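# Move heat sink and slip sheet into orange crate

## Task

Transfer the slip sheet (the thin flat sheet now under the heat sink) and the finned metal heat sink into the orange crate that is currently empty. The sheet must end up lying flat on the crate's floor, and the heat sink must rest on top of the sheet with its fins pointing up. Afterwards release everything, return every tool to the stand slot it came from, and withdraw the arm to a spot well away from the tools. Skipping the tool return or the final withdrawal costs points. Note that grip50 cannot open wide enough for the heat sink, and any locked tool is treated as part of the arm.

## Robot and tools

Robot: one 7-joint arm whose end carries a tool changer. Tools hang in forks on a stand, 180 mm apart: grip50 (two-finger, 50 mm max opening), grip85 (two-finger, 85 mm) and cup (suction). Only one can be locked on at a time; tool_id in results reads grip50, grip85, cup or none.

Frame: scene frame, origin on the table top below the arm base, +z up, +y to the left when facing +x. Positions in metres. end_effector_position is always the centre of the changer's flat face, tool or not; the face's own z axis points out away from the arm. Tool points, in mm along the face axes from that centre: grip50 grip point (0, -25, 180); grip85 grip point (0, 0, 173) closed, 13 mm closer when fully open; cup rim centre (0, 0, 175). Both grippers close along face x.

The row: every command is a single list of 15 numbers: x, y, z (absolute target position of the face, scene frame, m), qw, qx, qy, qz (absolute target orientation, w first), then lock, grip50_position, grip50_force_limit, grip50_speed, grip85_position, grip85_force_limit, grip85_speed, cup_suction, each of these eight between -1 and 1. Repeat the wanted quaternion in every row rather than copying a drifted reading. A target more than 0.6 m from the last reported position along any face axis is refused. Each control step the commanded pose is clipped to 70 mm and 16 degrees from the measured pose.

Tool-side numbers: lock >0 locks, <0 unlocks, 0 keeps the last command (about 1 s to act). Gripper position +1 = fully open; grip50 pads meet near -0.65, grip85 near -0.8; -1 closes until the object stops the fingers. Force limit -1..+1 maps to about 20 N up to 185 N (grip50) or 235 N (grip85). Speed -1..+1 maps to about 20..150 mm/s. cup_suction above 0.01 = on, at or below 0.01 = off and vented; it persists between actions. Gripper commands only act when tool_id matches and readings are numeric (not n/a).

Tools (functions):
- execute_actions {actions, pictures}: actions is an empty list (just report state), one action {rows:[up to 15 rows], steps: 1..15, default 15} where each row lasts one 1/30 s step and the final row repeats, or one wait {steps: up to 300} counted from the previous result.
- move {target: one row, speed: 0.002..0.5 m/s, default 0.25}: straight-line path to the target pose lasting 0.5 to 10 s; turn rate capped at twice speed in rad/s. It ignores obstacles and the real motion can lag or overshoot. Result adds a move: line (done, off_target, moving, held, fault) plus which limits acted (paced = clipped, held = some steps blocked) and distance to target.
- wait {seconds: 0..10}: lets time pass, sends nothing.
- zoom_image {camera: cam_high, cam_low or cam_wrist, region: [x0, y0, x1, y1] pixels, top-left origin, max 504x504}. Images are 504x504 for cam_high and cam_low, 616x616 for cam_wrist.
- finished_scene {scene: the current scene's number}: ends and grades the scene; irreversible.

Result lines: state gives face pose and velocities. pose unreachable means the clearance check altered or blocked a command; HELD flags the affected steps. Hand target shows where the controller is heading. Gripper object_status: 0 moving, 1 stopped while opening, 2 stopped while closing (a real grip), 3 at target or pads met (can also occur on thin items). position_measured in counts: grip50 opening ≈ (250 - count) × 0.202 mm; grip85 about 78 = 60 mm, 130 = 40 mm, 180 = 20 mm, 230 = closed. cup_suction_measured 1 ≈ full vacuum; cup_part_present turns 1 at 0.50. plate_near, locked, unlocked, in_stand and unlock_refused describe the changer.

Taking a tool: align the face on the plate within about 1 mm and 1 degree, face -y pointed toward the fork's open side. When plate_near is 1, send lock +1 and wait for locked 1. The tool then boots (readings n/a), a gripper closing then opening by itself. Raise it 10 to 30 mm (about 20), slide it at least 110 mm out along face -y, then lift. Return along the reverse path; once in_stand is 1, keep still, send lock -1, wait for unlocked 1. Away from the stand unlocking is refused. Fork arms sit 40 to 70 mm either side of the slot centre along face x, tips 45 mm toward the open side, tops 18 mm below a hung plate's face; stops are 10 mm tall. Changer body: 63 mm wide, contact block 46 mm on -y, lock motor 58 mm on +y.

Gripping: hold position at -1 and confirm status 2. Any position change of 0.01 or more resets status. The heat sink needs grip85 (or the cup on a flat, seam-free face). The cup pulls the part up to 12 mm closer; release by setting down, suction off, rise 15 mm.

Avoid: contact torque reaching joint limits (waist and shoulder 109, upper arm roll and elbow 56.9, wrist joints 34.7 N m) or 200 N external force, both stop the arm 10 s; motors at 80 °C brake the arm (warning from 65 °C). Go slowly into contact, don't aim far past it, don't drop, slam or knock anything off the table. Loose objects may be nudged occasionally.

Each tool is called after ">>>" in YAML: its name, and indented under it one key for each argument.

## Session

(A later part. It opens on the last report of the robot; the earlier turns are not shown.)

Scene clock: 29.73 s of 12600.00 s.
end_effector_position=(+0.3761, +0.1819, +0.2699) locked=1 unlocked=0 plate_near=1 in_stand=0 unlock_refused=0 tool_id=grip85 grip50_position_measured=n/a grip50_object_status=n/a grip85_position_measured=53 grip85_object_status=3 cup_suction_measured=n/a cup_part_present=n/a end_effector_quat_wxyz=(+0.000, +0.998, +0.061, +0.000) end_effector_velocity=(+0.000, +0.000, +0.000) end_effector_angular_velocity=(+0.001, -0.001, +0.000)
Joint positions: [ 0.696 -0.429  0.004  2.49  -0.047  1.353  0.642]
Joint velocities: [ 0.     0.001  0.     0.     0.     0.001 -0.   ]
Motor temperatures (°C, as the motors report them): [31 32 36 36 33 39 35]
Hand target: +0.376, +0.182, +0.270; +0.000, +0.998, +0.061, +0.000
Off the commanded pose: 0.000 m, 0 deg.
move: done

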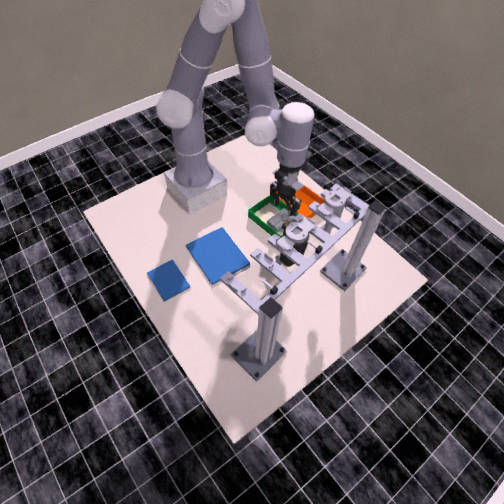

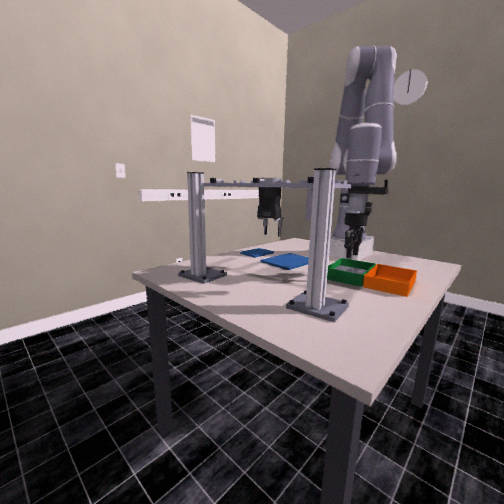

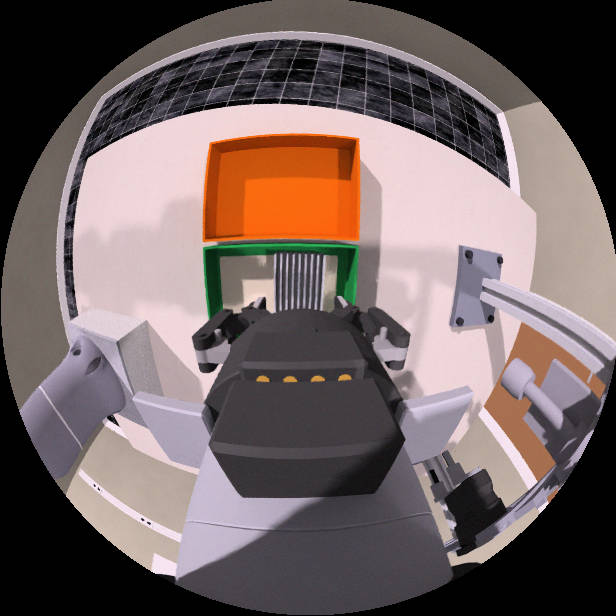

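>>> move:
  target: [0.3745,0.182,0.215,0,0.9981,0.061,0,0,0,0,0,0.6,0,0.5,0]
  speed: 0.08

>>> zoom_image:
  camera: "cam_wrist"
  region: [190,200,430,360]

Scene clock: 31.40 s of 12600.00 s.
end_effector_position=(+0.3745, +0.1821, +0.2148) locked=1 unlocked=0 plate_near=1 in_stand=0 unlock_refused=0 tool_id=grip85 grip50_position_measured=n/a grip50_object_status=n/a grip85_position_measured=53 grip85_object_status=3 cup_suction_measured=n/a cup_part_present=n/a end_effector_quat_wxyz=(-0.000, +0.998, +0.061, -0.000) end_effector_velocity=(+0.000, +0.000, +0.001) end_effector_angular_velocity=(+0.001, -0.001, +0.000)
Joint positions: [ 0.712 -0.625 -0.01   2.47  -0.044  1.529  0.644]
Joint velocities: [ 0.     0.001  0.    -0.    -0.     0.     0.   ]
Motor temperatures (°C, as the motors report them): [31 32 36 36 33 39 35]
Hand target: +0.375, +0.182, +0.215; -0.000, +0.998, +0.061, -0.000
Off the commanded pose: 0.000 m, 0 deg.
move: done

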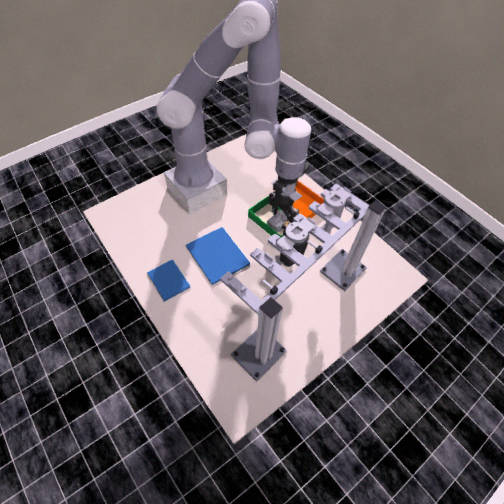

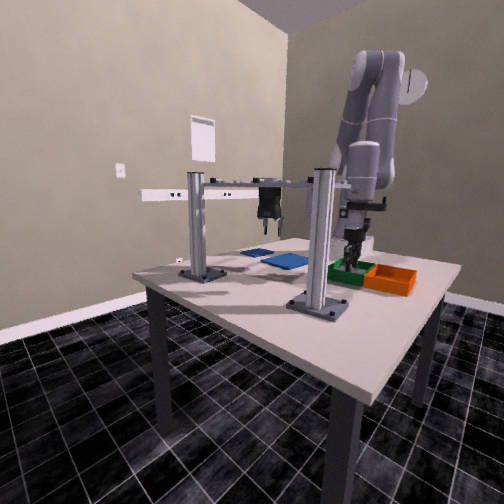

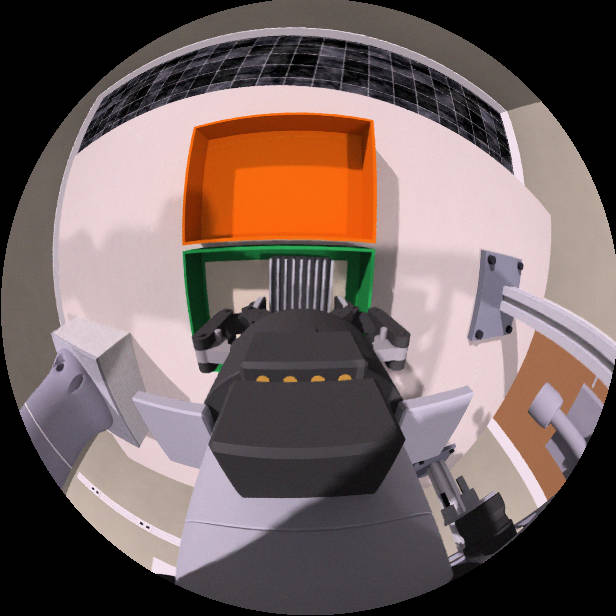

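Region (190, 200, 430, 360) of cam_wrist's 616x616 image, scaled by 2.100, with more detail than that image has.

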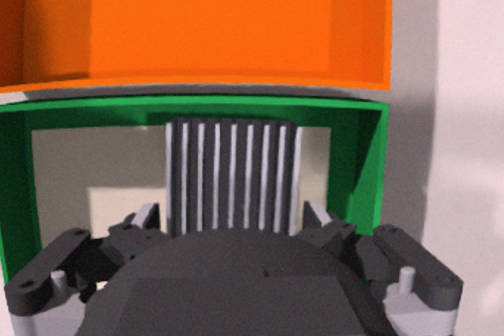

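>>> move:
  target: [0.3745,0.182,0.196,0,0.9981,0.061,0,0,0,0,0,0.6,0,0.5,0]
  speed: 0.03

>>> move:
  target: [0.3745,0.182,0.196,0,0.9981,0.061,0,0,0,0,0,-1,0,-0.3,0]

Scene clock: 37.00 s of 12600.00 s.
end_effector_position=(+0.3744, +0.1820, +0.1959) locked=1 unlocked=0 plate_near=1 in_stand=0 unlock_refused=0 tool_id=grip85 grip50_position_measured=n/a grip50_object_status=n/a grip85_position_measured=53 grip85_object_status=3 cup_suction_measured=n/a cup_part_present=n/a end_effector_quat_wxyz=(+0.000, +0.998, +0.061, -0.000) end_effector_velocity=(+0.000, +0.000, +0.000) end_effector_angular_velocity=(+0.001, -0.001, +0.000)
Joint positions: [ 0.714 -0.692 -0.013  2.456 -0.043  1.582  0.644]
Joint velocities: [-0.     0.001 -0.     0.     0.     0.001 -0.   ]
Motor temperatures (°C, as the motors report them): [31 32 36 35 33 39 35]
Hand target: +0.375, +0.182, +0.196; -0.000, +0.998, +0.061, -0.000
Off the commanded pose: 0.000 m, 0 deg.
move: done

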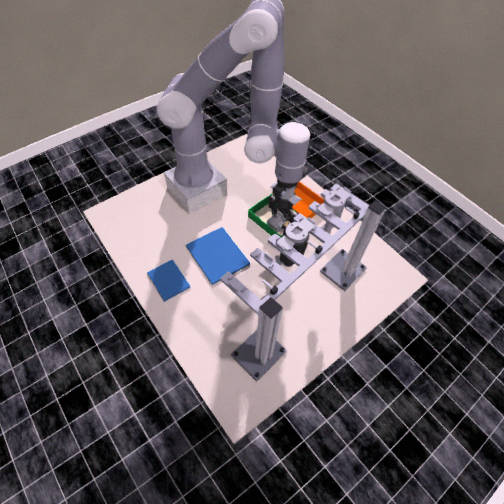

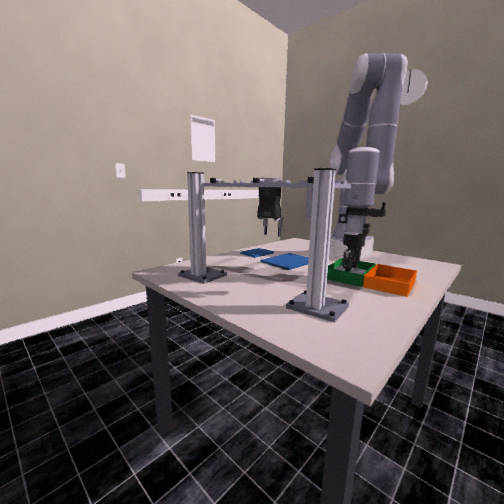

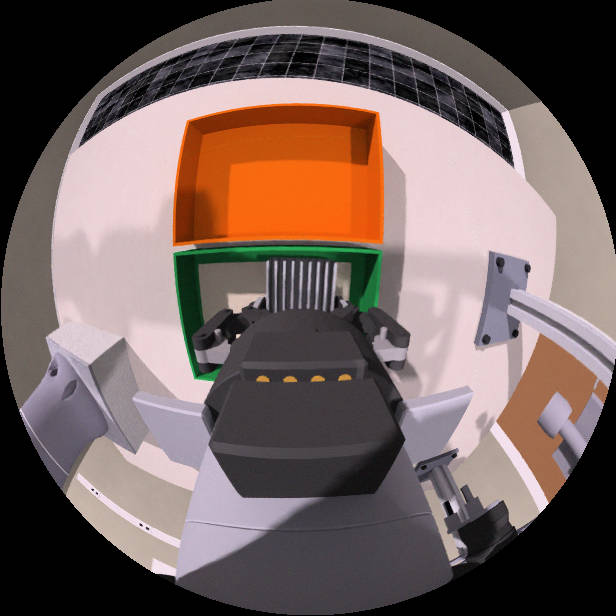

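Scene clock: 37.70 s of 12600.00 s.
end_effector_position=(+0.3746, +0.1821, +0.1963) locked=1 unlocked=0 plate_near=1 in_stand=0 unlock_refused=0 tool_id=grip85 grip50_position_measured=n/a grip50_object_status=n/a grip85_position_measured=80 grip85_object_status=2 cup_suction_measured=n/a cup_part_present=n/a end_effector_quat_wxyz=(-0.000, +0.998, +0.061, +0.000) end_effector_velocity=(-0.000, +0.000, +0.000) end_effector_angular_velocity=(+0.000, -0.000, -0.000)
Joint positions: [ 0.714 -0.691 -0.013  2.456 -0.043  1.582  0.644]
Joint velocities: [ 0.     0.    -0.     0.     0.     0.     0.001]
Motor temperatures (°C, as the motors report them): [31 32 36 35 33 39 35]
Hand target: +0.374, +0.182, +0.196; -0.000, +0.998, +0.061, -0.000
Off the commanded pose: 0.000 m, 0 deg.
move: done

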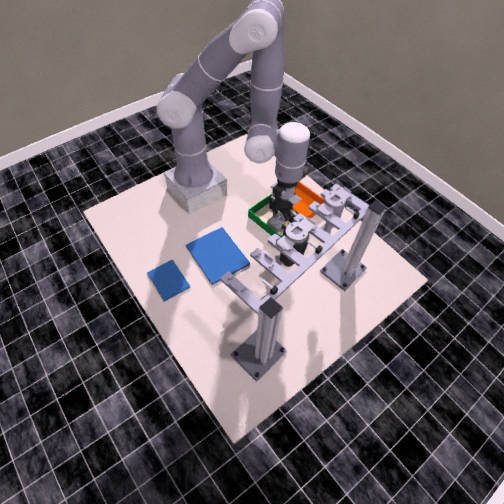

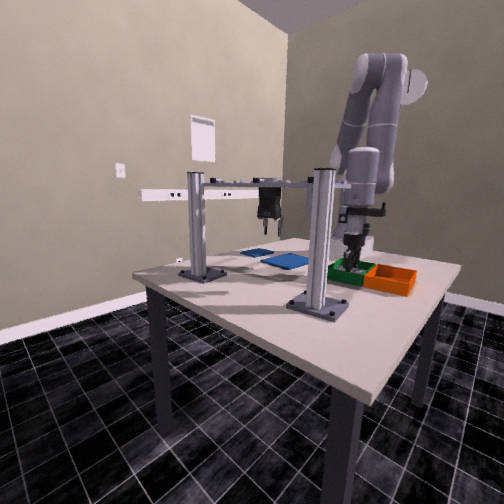

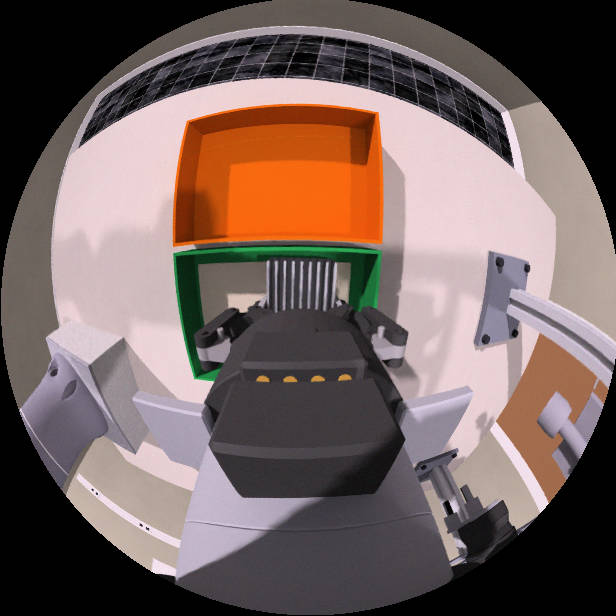

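>>> move:
  target: [0.3745,0.182,0.255,0,0.9981,0.061,0,0,0,0,0,-1,0,-0.3,0]
  speed: 0.1

>>> move:
  target: [0.39,0.045,0.255,0,1,0,0,0,0,0,0,-1,0,-0.3,0]
  speed: 0.15

>>> move:
  target: [0.39,0.045,0.198,0,1,0,0,0,0,0,0,-1,0,-0.3,0]
  speed: 0.07

Scene clock: 39.57 s of 12600.00 s.
end_effector_position=(+0.3744, +0.1818, +0.2551) locked=1 unlocked=0 plate_near=1 in_stand=0 unlock_refused=0 tool_id=grip85 grip50_position_measured=n/a grip50_object_status=n/a grip85_position_measured=80 grip85_object_status=2 cup_suction_measured=n/a cup_part_present=n/a end_effector_quat_wxyz=(+0.000, +0.998, +0.061, +0.000) end_effector_velocity=(-0.000, -0.000, -0.001) end_effector_angular_velocity=(-0.001, +0.001, -0.000)
Joint positions: [ 0.702 -0.48  -0.001  2.492 -0.048  1.405  0.646]
Joint velocities: [ 0.    -0.002  0.     0.     0.     0.     0.   ]
Motor temperatures (°C, as the motors report them): [31 32 36 35 33 39 35]
Hand target: +0.374, +0.182, +0.255; +0.000, +0.998, +0.061, +0.000
Off the commanded pose: 0.000 m, 0 deg.
move: done

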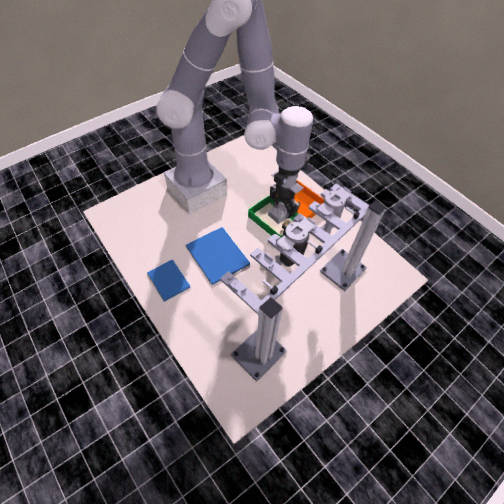

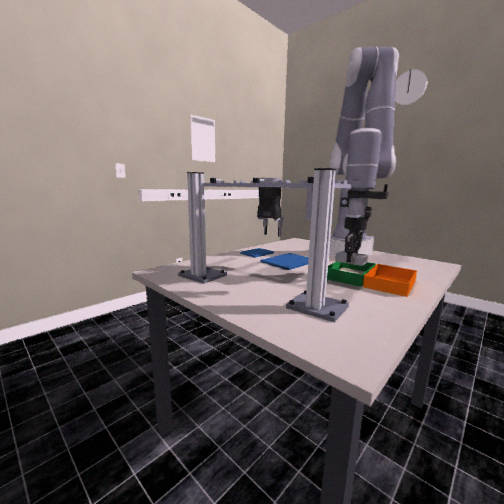

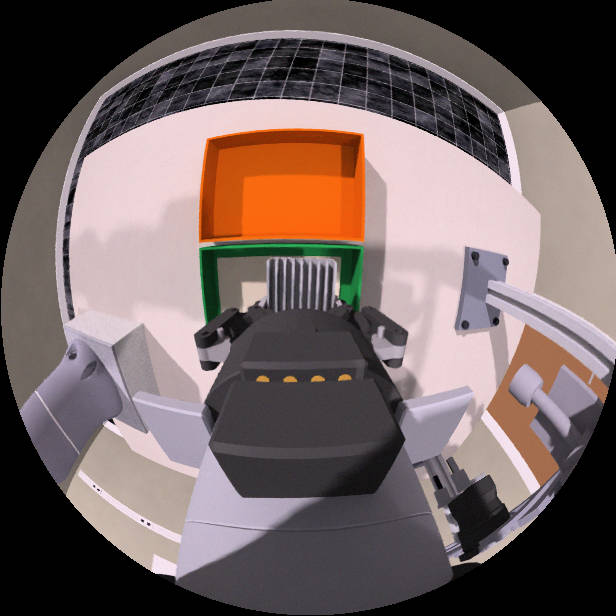

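Scene clock: 40.80 s of 12600.00 s.
end_effector_position=(+0.3907, +0.0443, +0.2547) locked=1 unlocked=0 plate_near=1 in_stand=0 unlock_refused=0 tool_id=grip85 grip50_position_measured=n/a grip50_object_status=n/a grip85_position_measured=80 grip85_object_status=2 cup_suction_measured=n/a cup_part_present=n/a end_effector_quat_wxyz=(+0.001, +1.000, -0.000, +0.001) end_effector_velocity=(+0.000, +0.001, +0.000) end_effector_angular_velocity=(+0.000, -0.001, +0.001)
Joint positions: [ 0.402 -0.462 -0.016  2.556 -0.018  1.454  0.425]
Joint velocities: [ 0.002  0.    -0.    -0.     0.     0.     0.   ]
Motor temperatures (°C, as the motors report them): [31 32 36 35 33 39 35]
Hand target: +0.391, +0.045, +0.255; +0.001, +1.000, +0.000, +0.001
Off the commanded pose: 0.001 m, 0 deg.
move: done

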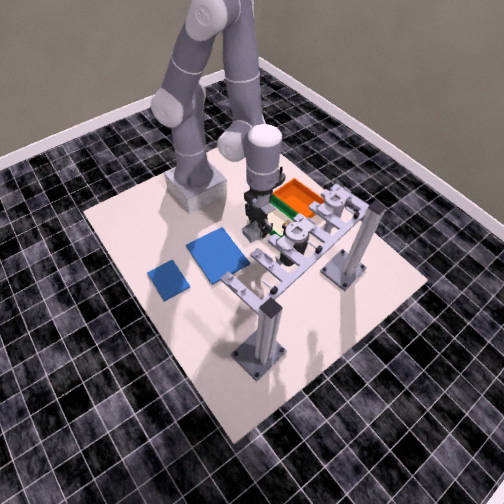

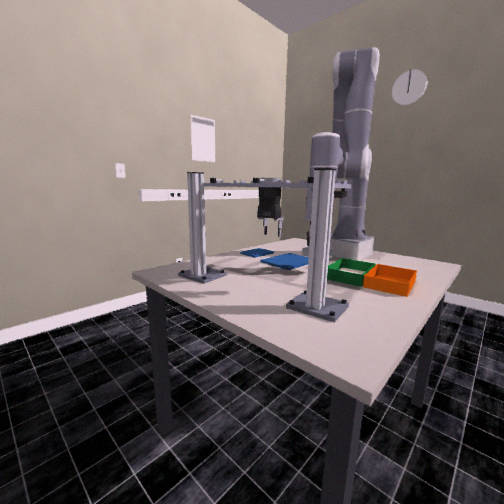

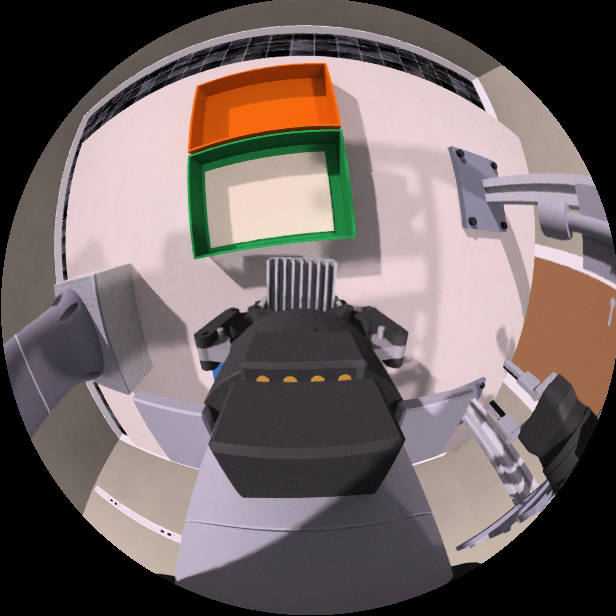

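Scene clock: 41.90 s of 12600.00 s.
end_effector_position=(+0.3900, +0.0450, +0.1977) locked=1 unlocked=0 plate_near=1 in_stand=0 unlock_refused=0 tool_id=grip85 grip50_position_measured=n/a grip50_object_status=n/a grip85_position_measured=80 grip85_object_status=2 cup_suction_measured=n/a cup_part_present=n/a end_effector_quat_wxyz=(+0.000, +1.000, -0.000, -0.000) end_effector_velocity=(+0.000, +0.000, +0.000) end_effector_angular_velocity=(+0.000, +0.000, +0.000)
Joint positions: [ 0.4   -0.682 -0.011  2.517 -0.007  1.635  0.418]
Joint velocities: [-0.     0.001  0.     0.    -0.    -0.001  0.   ]
Motor temperatures (°C, as the motors report them): [31 32 36 35 33 39 35]
Hand target: +0.390, +0.045, +0.198; -0.000, +1.000, -0.000, -0.000
Off the commanded pose: 0.000 m, 0 deg.
move: done

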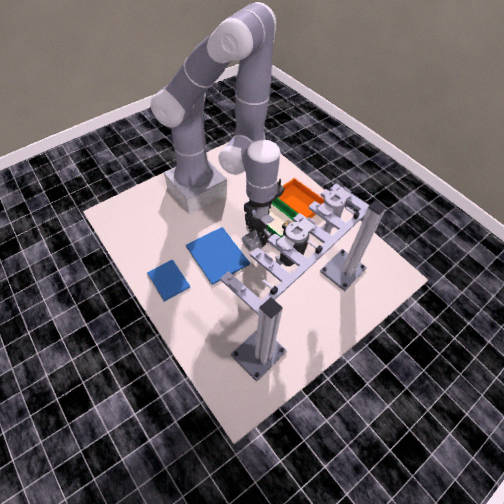

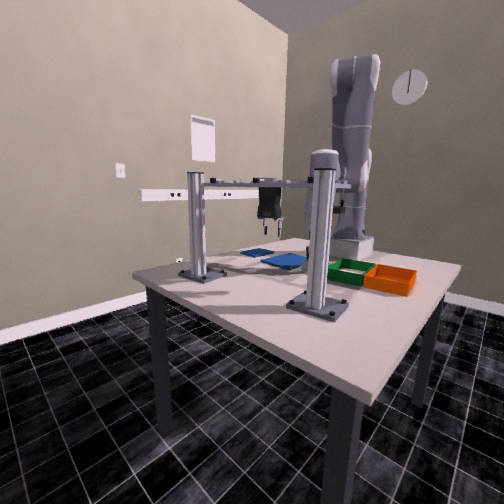

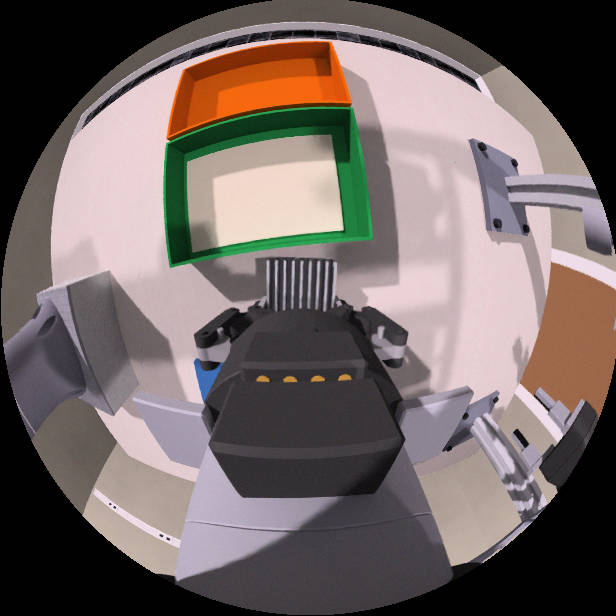

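Clear of the crate. Lower slowly.

>>> move:
  target: [0.39,0.045,0.1895,0,1,0,0,0,0,0,0,-1,0,-0.3,0]
  speed: 0.008

Scene clock: 43.50 s of 12600.00 s.
end_effector_position=(+0.3896, +0.0448, +0.1908) locked=1 unlocked=0 plate_near=1 in_stand=0 unlock_refused=0 tool_id=grip85 grip50_position_measured=n/a grip50_object_status=n/a grip85_position_measured=80 grip85_object_status=2 cup_suction_measured=n/a cup_part_present=n/a end_effector_quat_wxyz=(-0.000, +1.000, -0.000, +0.001) end_effector_velocity=(-0.000, -0.000, +0.000) end_effector_angular_velocity=(+0.000, -0.000, -0.000)
Joint positions: [ 0.4   -0.709 -0.01   2.512 -0.004  1.659  0.416]
Joint velocities: [ 0.001 -0.     0.001 -0.001  0.005 -0.    -0.003]
Motor temperatures (°C, as the motors report them): [31 32 36 35 33 39 35]
Hand target: +0.390, +0.045, +0.189; -0.000, +1.000, -0.000, -0.000
Off the commanded pose: 0.001 m, 0 deg.
move: done

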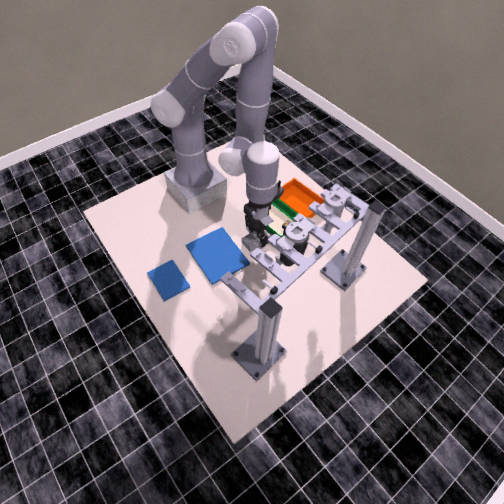

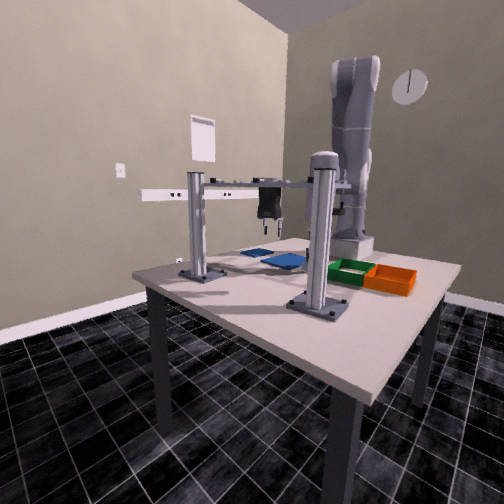

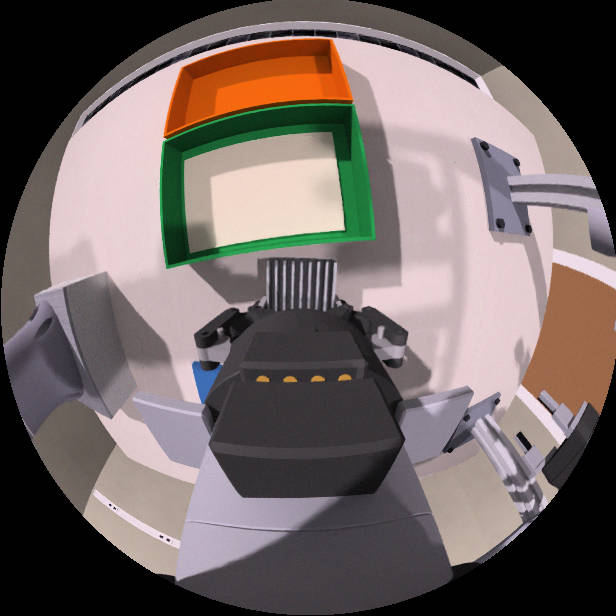

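>>> move:
  target: [0.3897,0.0448,0.191,0,1,0,0,0,0,0,0,1,0,0.5,0]

>>> move:
  target: [0.39,0.045,0.27,0,1,0,0,0,0,0,0,1,0,0.5,0]
  speed: 0.15

>>> move:
  target: [0.529,-0.2124,0.385,0,0.6554,0.7553,0,0,0,0,0,1,0,1,0]
  speed: 0.25

>>> move:
  target: [0.6531,-0.1948,0.385,0,0.6554,0.7553,0,0,0,0,0,1,0,1,0]
  speed: 0.08

Scene clock: 44.83 s of 12600.00 s.
end_effector_position=(+0.3896, +0.0448, +0.1909) locked=1 unlocked=0 plate_near=1 in_stand=0 unlock_refused=0 tool_id=grip85 grip50_position_measured=n/a grip50_object_status=n/a grip85_position_measured=3 grip85_object_status=3 cup_suction_measured=n/a cup_part_present=n/a end_effector_quat_wxyz=(-0.000, +1.000, -0.000, -0.000) end_effector_velocity=(-0.000, -0.000, +0.000) end_effector_angular_velocity=(-0.000, +0.000, -0.001)
Joint positions: [ 0.4   -0.708 -0.01   2.511 -0.004  1.655  0.416]
Joint velocities: [-0.  0.  0.  0.  0.  0.  0.]
Motor temperatures (°C, as the motors report them): [31 32 36 35 33 39 35]
Hand target: +0.390, +0.045, +0.191; +0.000, +1.000, +0.000, +0.000
Off the commanded pose: 0.000 m, 0 deg.
move: done

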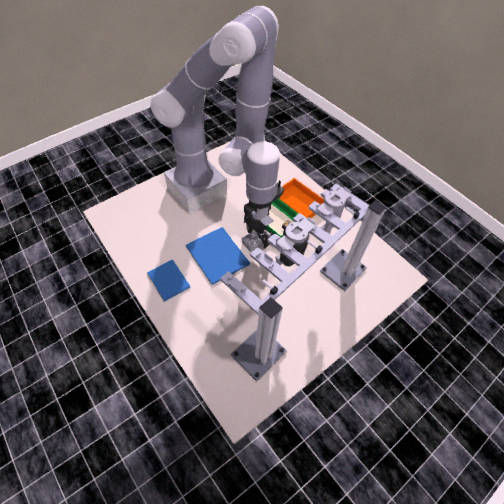

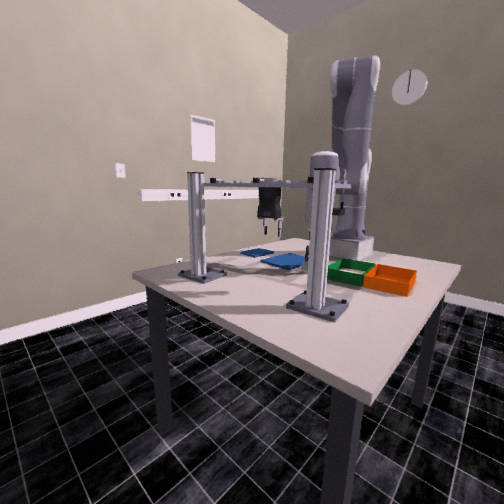

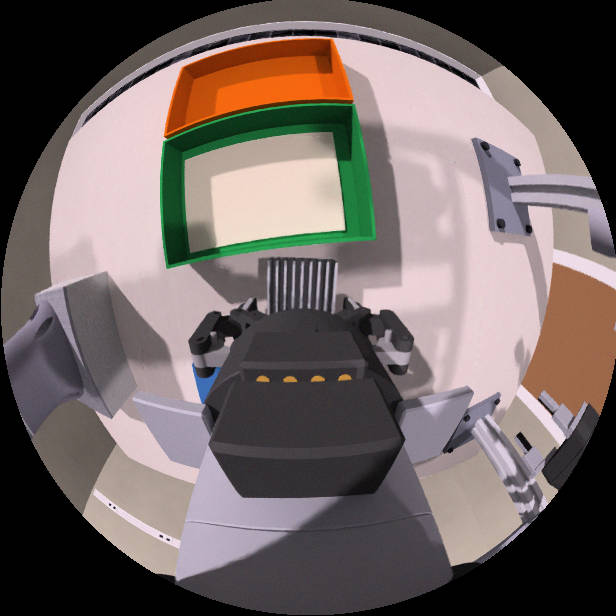

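Scene clock: 45.70 s of 12600.00 s.
end_effector_position=(+0.3899, +0.0449, +0.2703) locked=1 unlocked=0 plate_near=1 in_stand=0 unlock_refused=0 tool_id=grip85 grip50_position_measured=n/a grip50_object_status=n/a grip85_position_measured=3 grip85_object_status=3 cup_suction_measured=n/a cup_part_present=n/a end_effector_quat_wxyz=(+0.000, +1.000, +0.000, +0.000) end_effector_velocity=(-0.000, +0.000, -0.001) end_effector_angular_velocity=(-0.000, +0.001, -0.000)
Joint positions: [ 0.395 -0.4   -0.008  2.562 -0.02   1.398  0.426]
Joint velocities: [ 0.    -0.002 -0.     0.    -0.     0.001  0.   ]
Motor temperatures (°C, as the motors report them): [31 32 36 35 33 39 35]
Hand target: +0.390, +0.045, +0.270; +0.000, +1.000, +0.000, +0.000
Off the commanded pose: 0.000 m, 0 deg.
move: done

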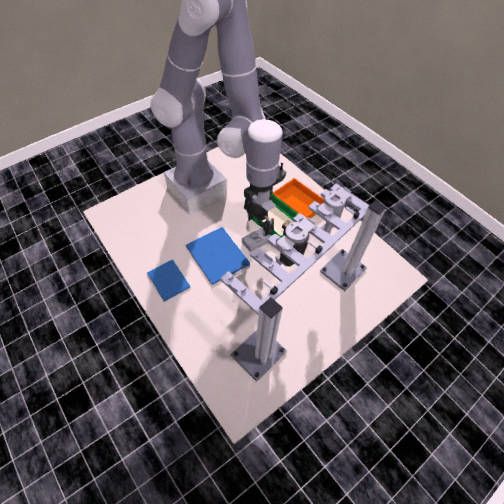

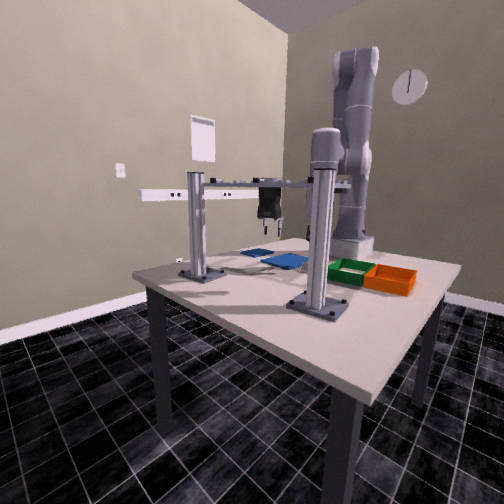

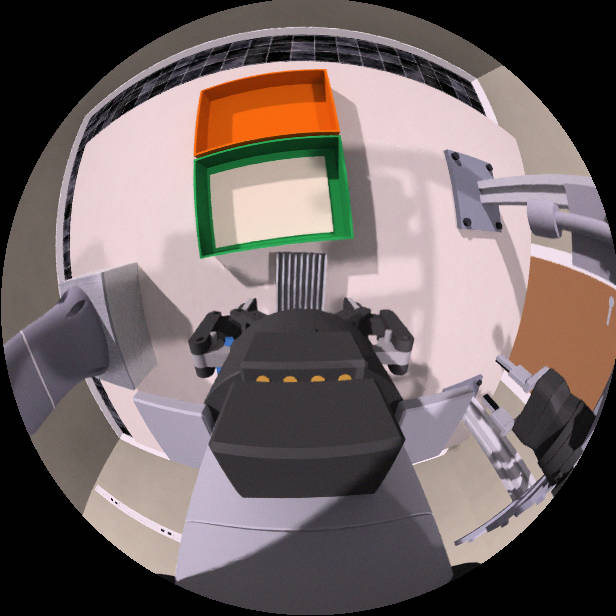

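Scene clock: 49.43 s of 12600.00 s.
end_effector_position=(+0.5295, -0.2130, +0.3862) locked=1 unlocked=0 plate_near=1 in_stand=0 unlock_refused=0 tool_id=grip85 grip50_position_measured=n/a grip50_object_status=n/a grip85_position_measured=3 grip85_object_status=3 cup_suction_measured=n/a cup_part_present=n/a end_effector_quat_wxyz=(+0.002, +0.655, +0.755, -0.001) end_effector_velocity=(-0.000, +0.000, -0.000) end_effector_angular_velocity=(+0.001, +0.002, -0.000)
Joint positions: [-0.401 -0.396  0.21   1.989 -0.125  0.815 -1.81 ]
Joint velocities: [ 0.    -0.     0.     0.     0.    -0.001  0.   ]
Motor temperatures (°C, as the motors report them): [31 32 36 35 33 39 35]
Hand target: +0.529, -0.213, +0.386; +0.002, +0.655, +0.755, -0.001
Off the commanded pose: 0.001 m, 0 deg.
move: done

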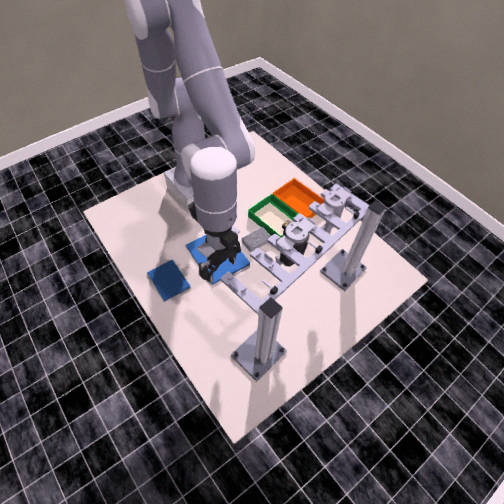

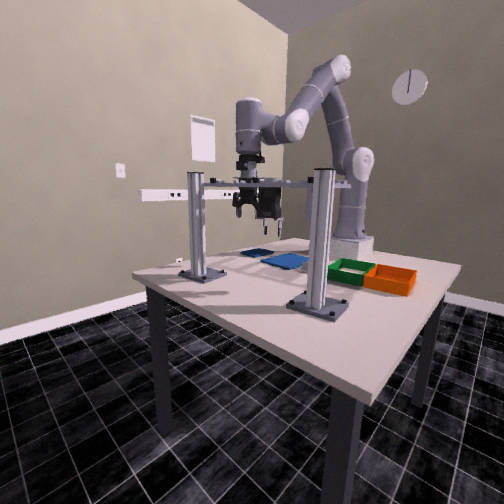

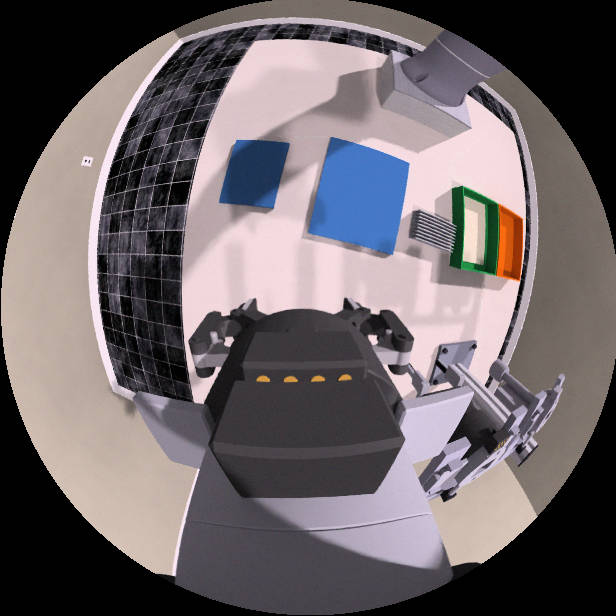

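Scene clock: 51.27 s of 12600.00 s.
end_effector_position=(+0.6530, -0.1943, +0.3854) locked=1 unlocked=0 plate_near=1 in_stand=0 unlock_refused=0 tool_id=grip85 grip50_position_measured=n/a grip50_object_status=n/a grip85_position_measured=3 grip85_object_status=3 cup_suction_measured=n/a cup_part_present=n/a end_effector_quat_wxyz=(-0.000, +0.655, +0.755, +0.001) end_effector_velocity=(-0.000, -0.001, +0.001) end_effector_angular_velocity=(-0.000, -0.001, -0.000)
Joint positions: [-0.307 -0.618  0.203  1.619 -0.149  0.661 -1.743]
Joint velocities: [-0.001  0.001 -0.    -0.     0.     0.    -0.001]
Motor temperatures (°C, as the motors report them): [31 32 36 36 33 39 35]
Hand target: +0.653, -0.194, +0.385; -0.000, +0.655, +0.755, +0.001
Off the commanded pose: 0.001 m, 0 deg.
move: done

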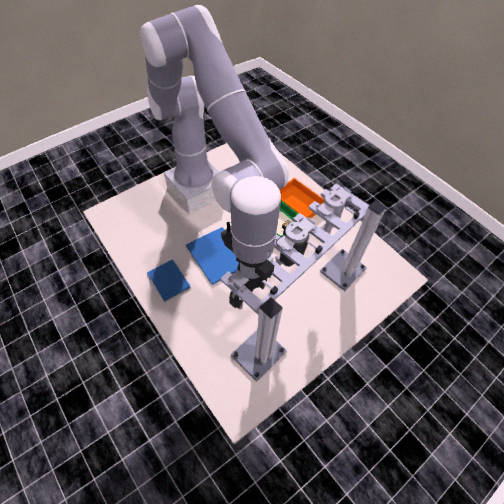

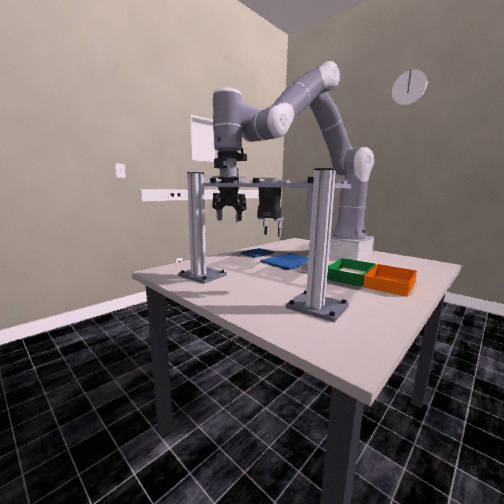

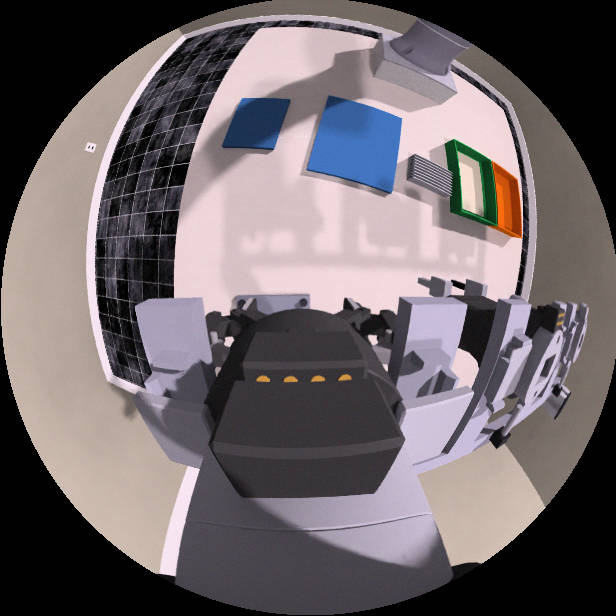

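>>> move:
  target: [0.6531,-0.1948,0.3652,0,0.6554,0.7553,0,0,0,0,0,1,0,1,0]
  speed: 0.015

Scene clock: 53.20 s of 12600.00 s.
end_effector_position=(+0.6532, -0.1949, +0.3654) locked=1 unlocked=0 plate_near=1 in_stand=1 unlock_refused=0 tool_id=grip85 grip50_position_measured=n/a grip50_object_status=n/a grip85_position_measured=3 grip85_object_status=3 cup_suction_measured=n/a cup_part_present=n/a end_effector_quat_wxyz=(+0.000, +0.656, +0.755, +0.000) end_effector_velocity=(+0.000, -0.000, +0.000) end_effector_angular_velocity=(-0.000, -0.000, -0.000)
Joint positions: [-0.303 -0.647  0.196  1.632 -0.156  0.702 -1.739]
Joint velocities: [-0.  0. -0. -0.  0. -0. -0.]
Motor temperatures (°C, as the motors report them): [31 32 36 36 33 39 35]
Hand target: +0.653, -0.195, +0.365; -0.000, +0.655, +0.755, +0.000
Off the commanded pose: 0.000 m, 0 deg.
move: done

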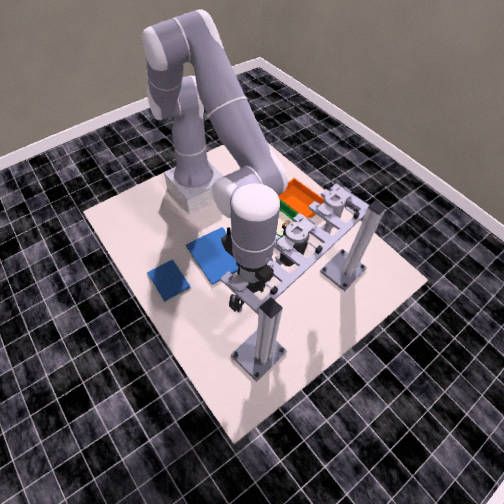

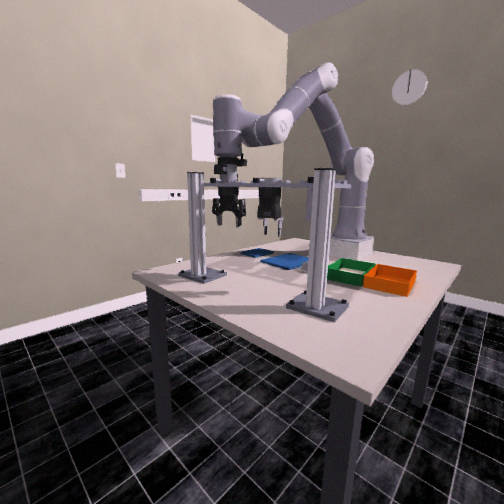

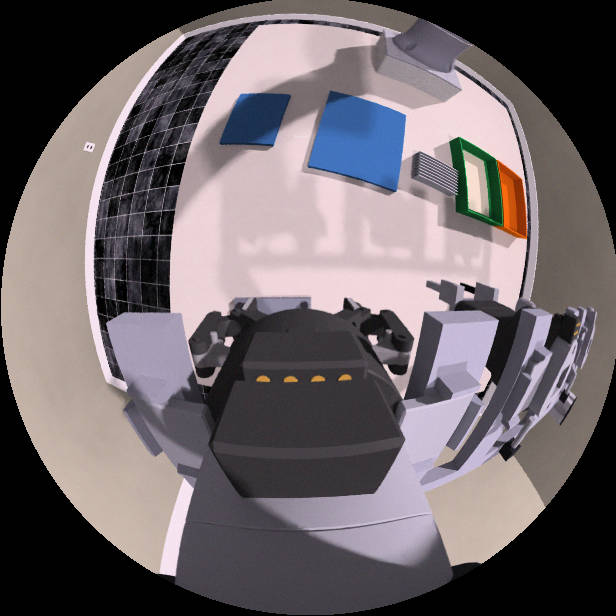

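>>> execute_actions:
  actions:
    - {"rows":[[0.6531,-0.1948,0.365,0,0.6554,0.7553,0,-1,0,0,0,1,0,1,0]],"steps":15}
  pictures: false

>>> execute_actions:
  actions:
    - {"rows":[[0.6531,-0.1948,0.365,0,0.6554,0.7553,0,-1,0,0,0,1,0,1,0]],"steps":15}
  pictures: false

Scene clock: 54.10 s of 12600.00 s.
end_effector_position=(+0.6531, -0.1949, +0.3651) locked=0 unlocked=0 plate_near=1 in_stand=1 unlock_refused=0 tool_id=none grip50_position_measured=n/a grip50_object_status=n/a grip85_position_measured=n/a grip85_object_status=n/a cup_suction_measured=n/a cup_part_present=n/a end_effector_quat_wxyz=(+0.000, +0.655, +0.755, +0.000) end_effector_velocity=(+0.000, +0.000, -0.000) end_effector_angular_velocity=(+0.000, -0.000, +0.001)
Joint positions: [-0.303 -0.647  0.196  1.632 -0.157  0.703 -1.739]
Joint velocities: [ 0. -0.  0.  0. -0.  0. -0.]
Motor temperatures (°C, as the motors report them): [31 32 36 36 33 39 35]
Hand target: +0.653, -0.195, +0.365; -0.000, +0.655, +0.755, +0.000
Off the commanded pose: 0.000 m, 0 deg.
Steps of this call (steps 1 to 12: nothing new was sent; steps 13 to 27: all 15 steps of this action). Readings (end_effector_position | what the end effector reports):
13: (+0.6530, -0.1948, +0.3651) | locked=1 unlocked=0 plate_near=1 in_stand=1 unlock_refused=0 tool_id=grip85 grip50_position_measured=n/a grip50_object_status=n/a grip85_position_measured=3 grip85_object_status=3 cup_suction_measured=n/a cup_part_present=n/a
14: (+0.6530, -0.1948, +0.3651) | locked=1 unlocked=0 plate_near=1 in_stand=1 unlock_refused=0 tool_id=grip85 grip50_position_measured=n/a grip50_object_status=n/a grip85_position_measured=3 grip85_object_status=3 cup_suction_measured=n/a cup_part_present=n/a
16: (+0.6530, -0.1948, +0.3651) | locked=1 unlocked=0 plate_near=1 in_stand=1 unlock_refused=0 tool_id=grip85 grip50_position_measured=n/a grip50_object_status=n/a grip85_position_measured=3 grip85_object_status=3 cup_suction_measured=n/a cup_part_present=n/a
20: (+0.6531, -0.1949, +0.3651) | locked=0 unlocked=0 plate_near=1 in_stand=1 unlock_refused=0 tool_id=none grip50_position_measured=n/a grip50_object_status=n/a grip85_position_measured=n/a grip85_object_status=n/a cup_suction_measured=n/a cup_part_present=n/a
27: the state above

Scene clock: 54.60 s of 12600.00 s.
end_effector_position=(+0.6531, -0.1949, +0.3651) locked=0 unlocked=1 plate_near=1 in_stand=1 unlock_refused=0 tool_id=none grip50_position_measured=n/a grip50_object_status=n/a grip85_position_measured=n/a grip85_object_status=n/a cup_suction_measured=n/a cup_part_present=n/a end_effector_quat_wxyz=(+0.000, +0.655, +0.755, +0.000) end_effector_velocity=(+0.000, +0.000, -0.000) end_effector_angular_velocity=(+0.000, -0.000, -0.000)
Joint positions: [-0.303 -0.647  0.196  1.632 -0.157  0.703 -1.739]
Joint velocities: [ 0. -0.  0. -0.  0.  0.  0.]
Motor temperatures (°C, as the motors report them): [31 32 36 36 33 39 35]
Hand target: +0.653, -0.195, +0.365; -0.000, +0.655, +0.755, +0.000
Off the commanded pose: 0.000 m, 0 deg.
Steps of this call (steps 1 to 15: all 15 steps of this action). Readings (end_effector_position | what the end effector reports):
1: (+0.6531, -0.1949, +0.3651) | locked=0 unlocked=0 plate_near=1 in_stand=1 unlock_refused=0 tool_id=none grip50_position_measured=n/a grip50_object_status=n/a grip85_position_measured=n/a grip85_object_status=n/a cup_suction_measured=n/a cup_part_present=n/a
2: (+0.6531, -0.1949, +0.3651) | locked=0 unlocked=0 plate_near=1 in_stand=1 unlock_refused=0 tool_id=none grip50_position_measured=n/a grip50_object_status=n/a grip85_position_measured=n/a grip85_object_status=n/a cup_suction_measured=n/a cup_part_present=n/a
4: (+0.6531, -0.1949, +0.3651) | locked=0 unlocked=0 plate_near=1 in_stand=1 unlock_refused=0 tool_id=none grip50_position_measured=n/a grip50_object_status=n/a grip85_position_measured=n/a grip85_object_status=n/a cup_suction_measured=n/a cup_part_present=n/a
8: (+0.6531, -0.1949, +0.3651) | locked=0 unlocked=0 plate_near=1 in_stand=1 unlock_refused=0 tool_id=none grip50_position_measured=n/a grip50_object_status=n/a grip85_position_measured=n/a grip85_object_status=n/a cup_suction_measured=n/a cup_part_present=n/a
15: the state above


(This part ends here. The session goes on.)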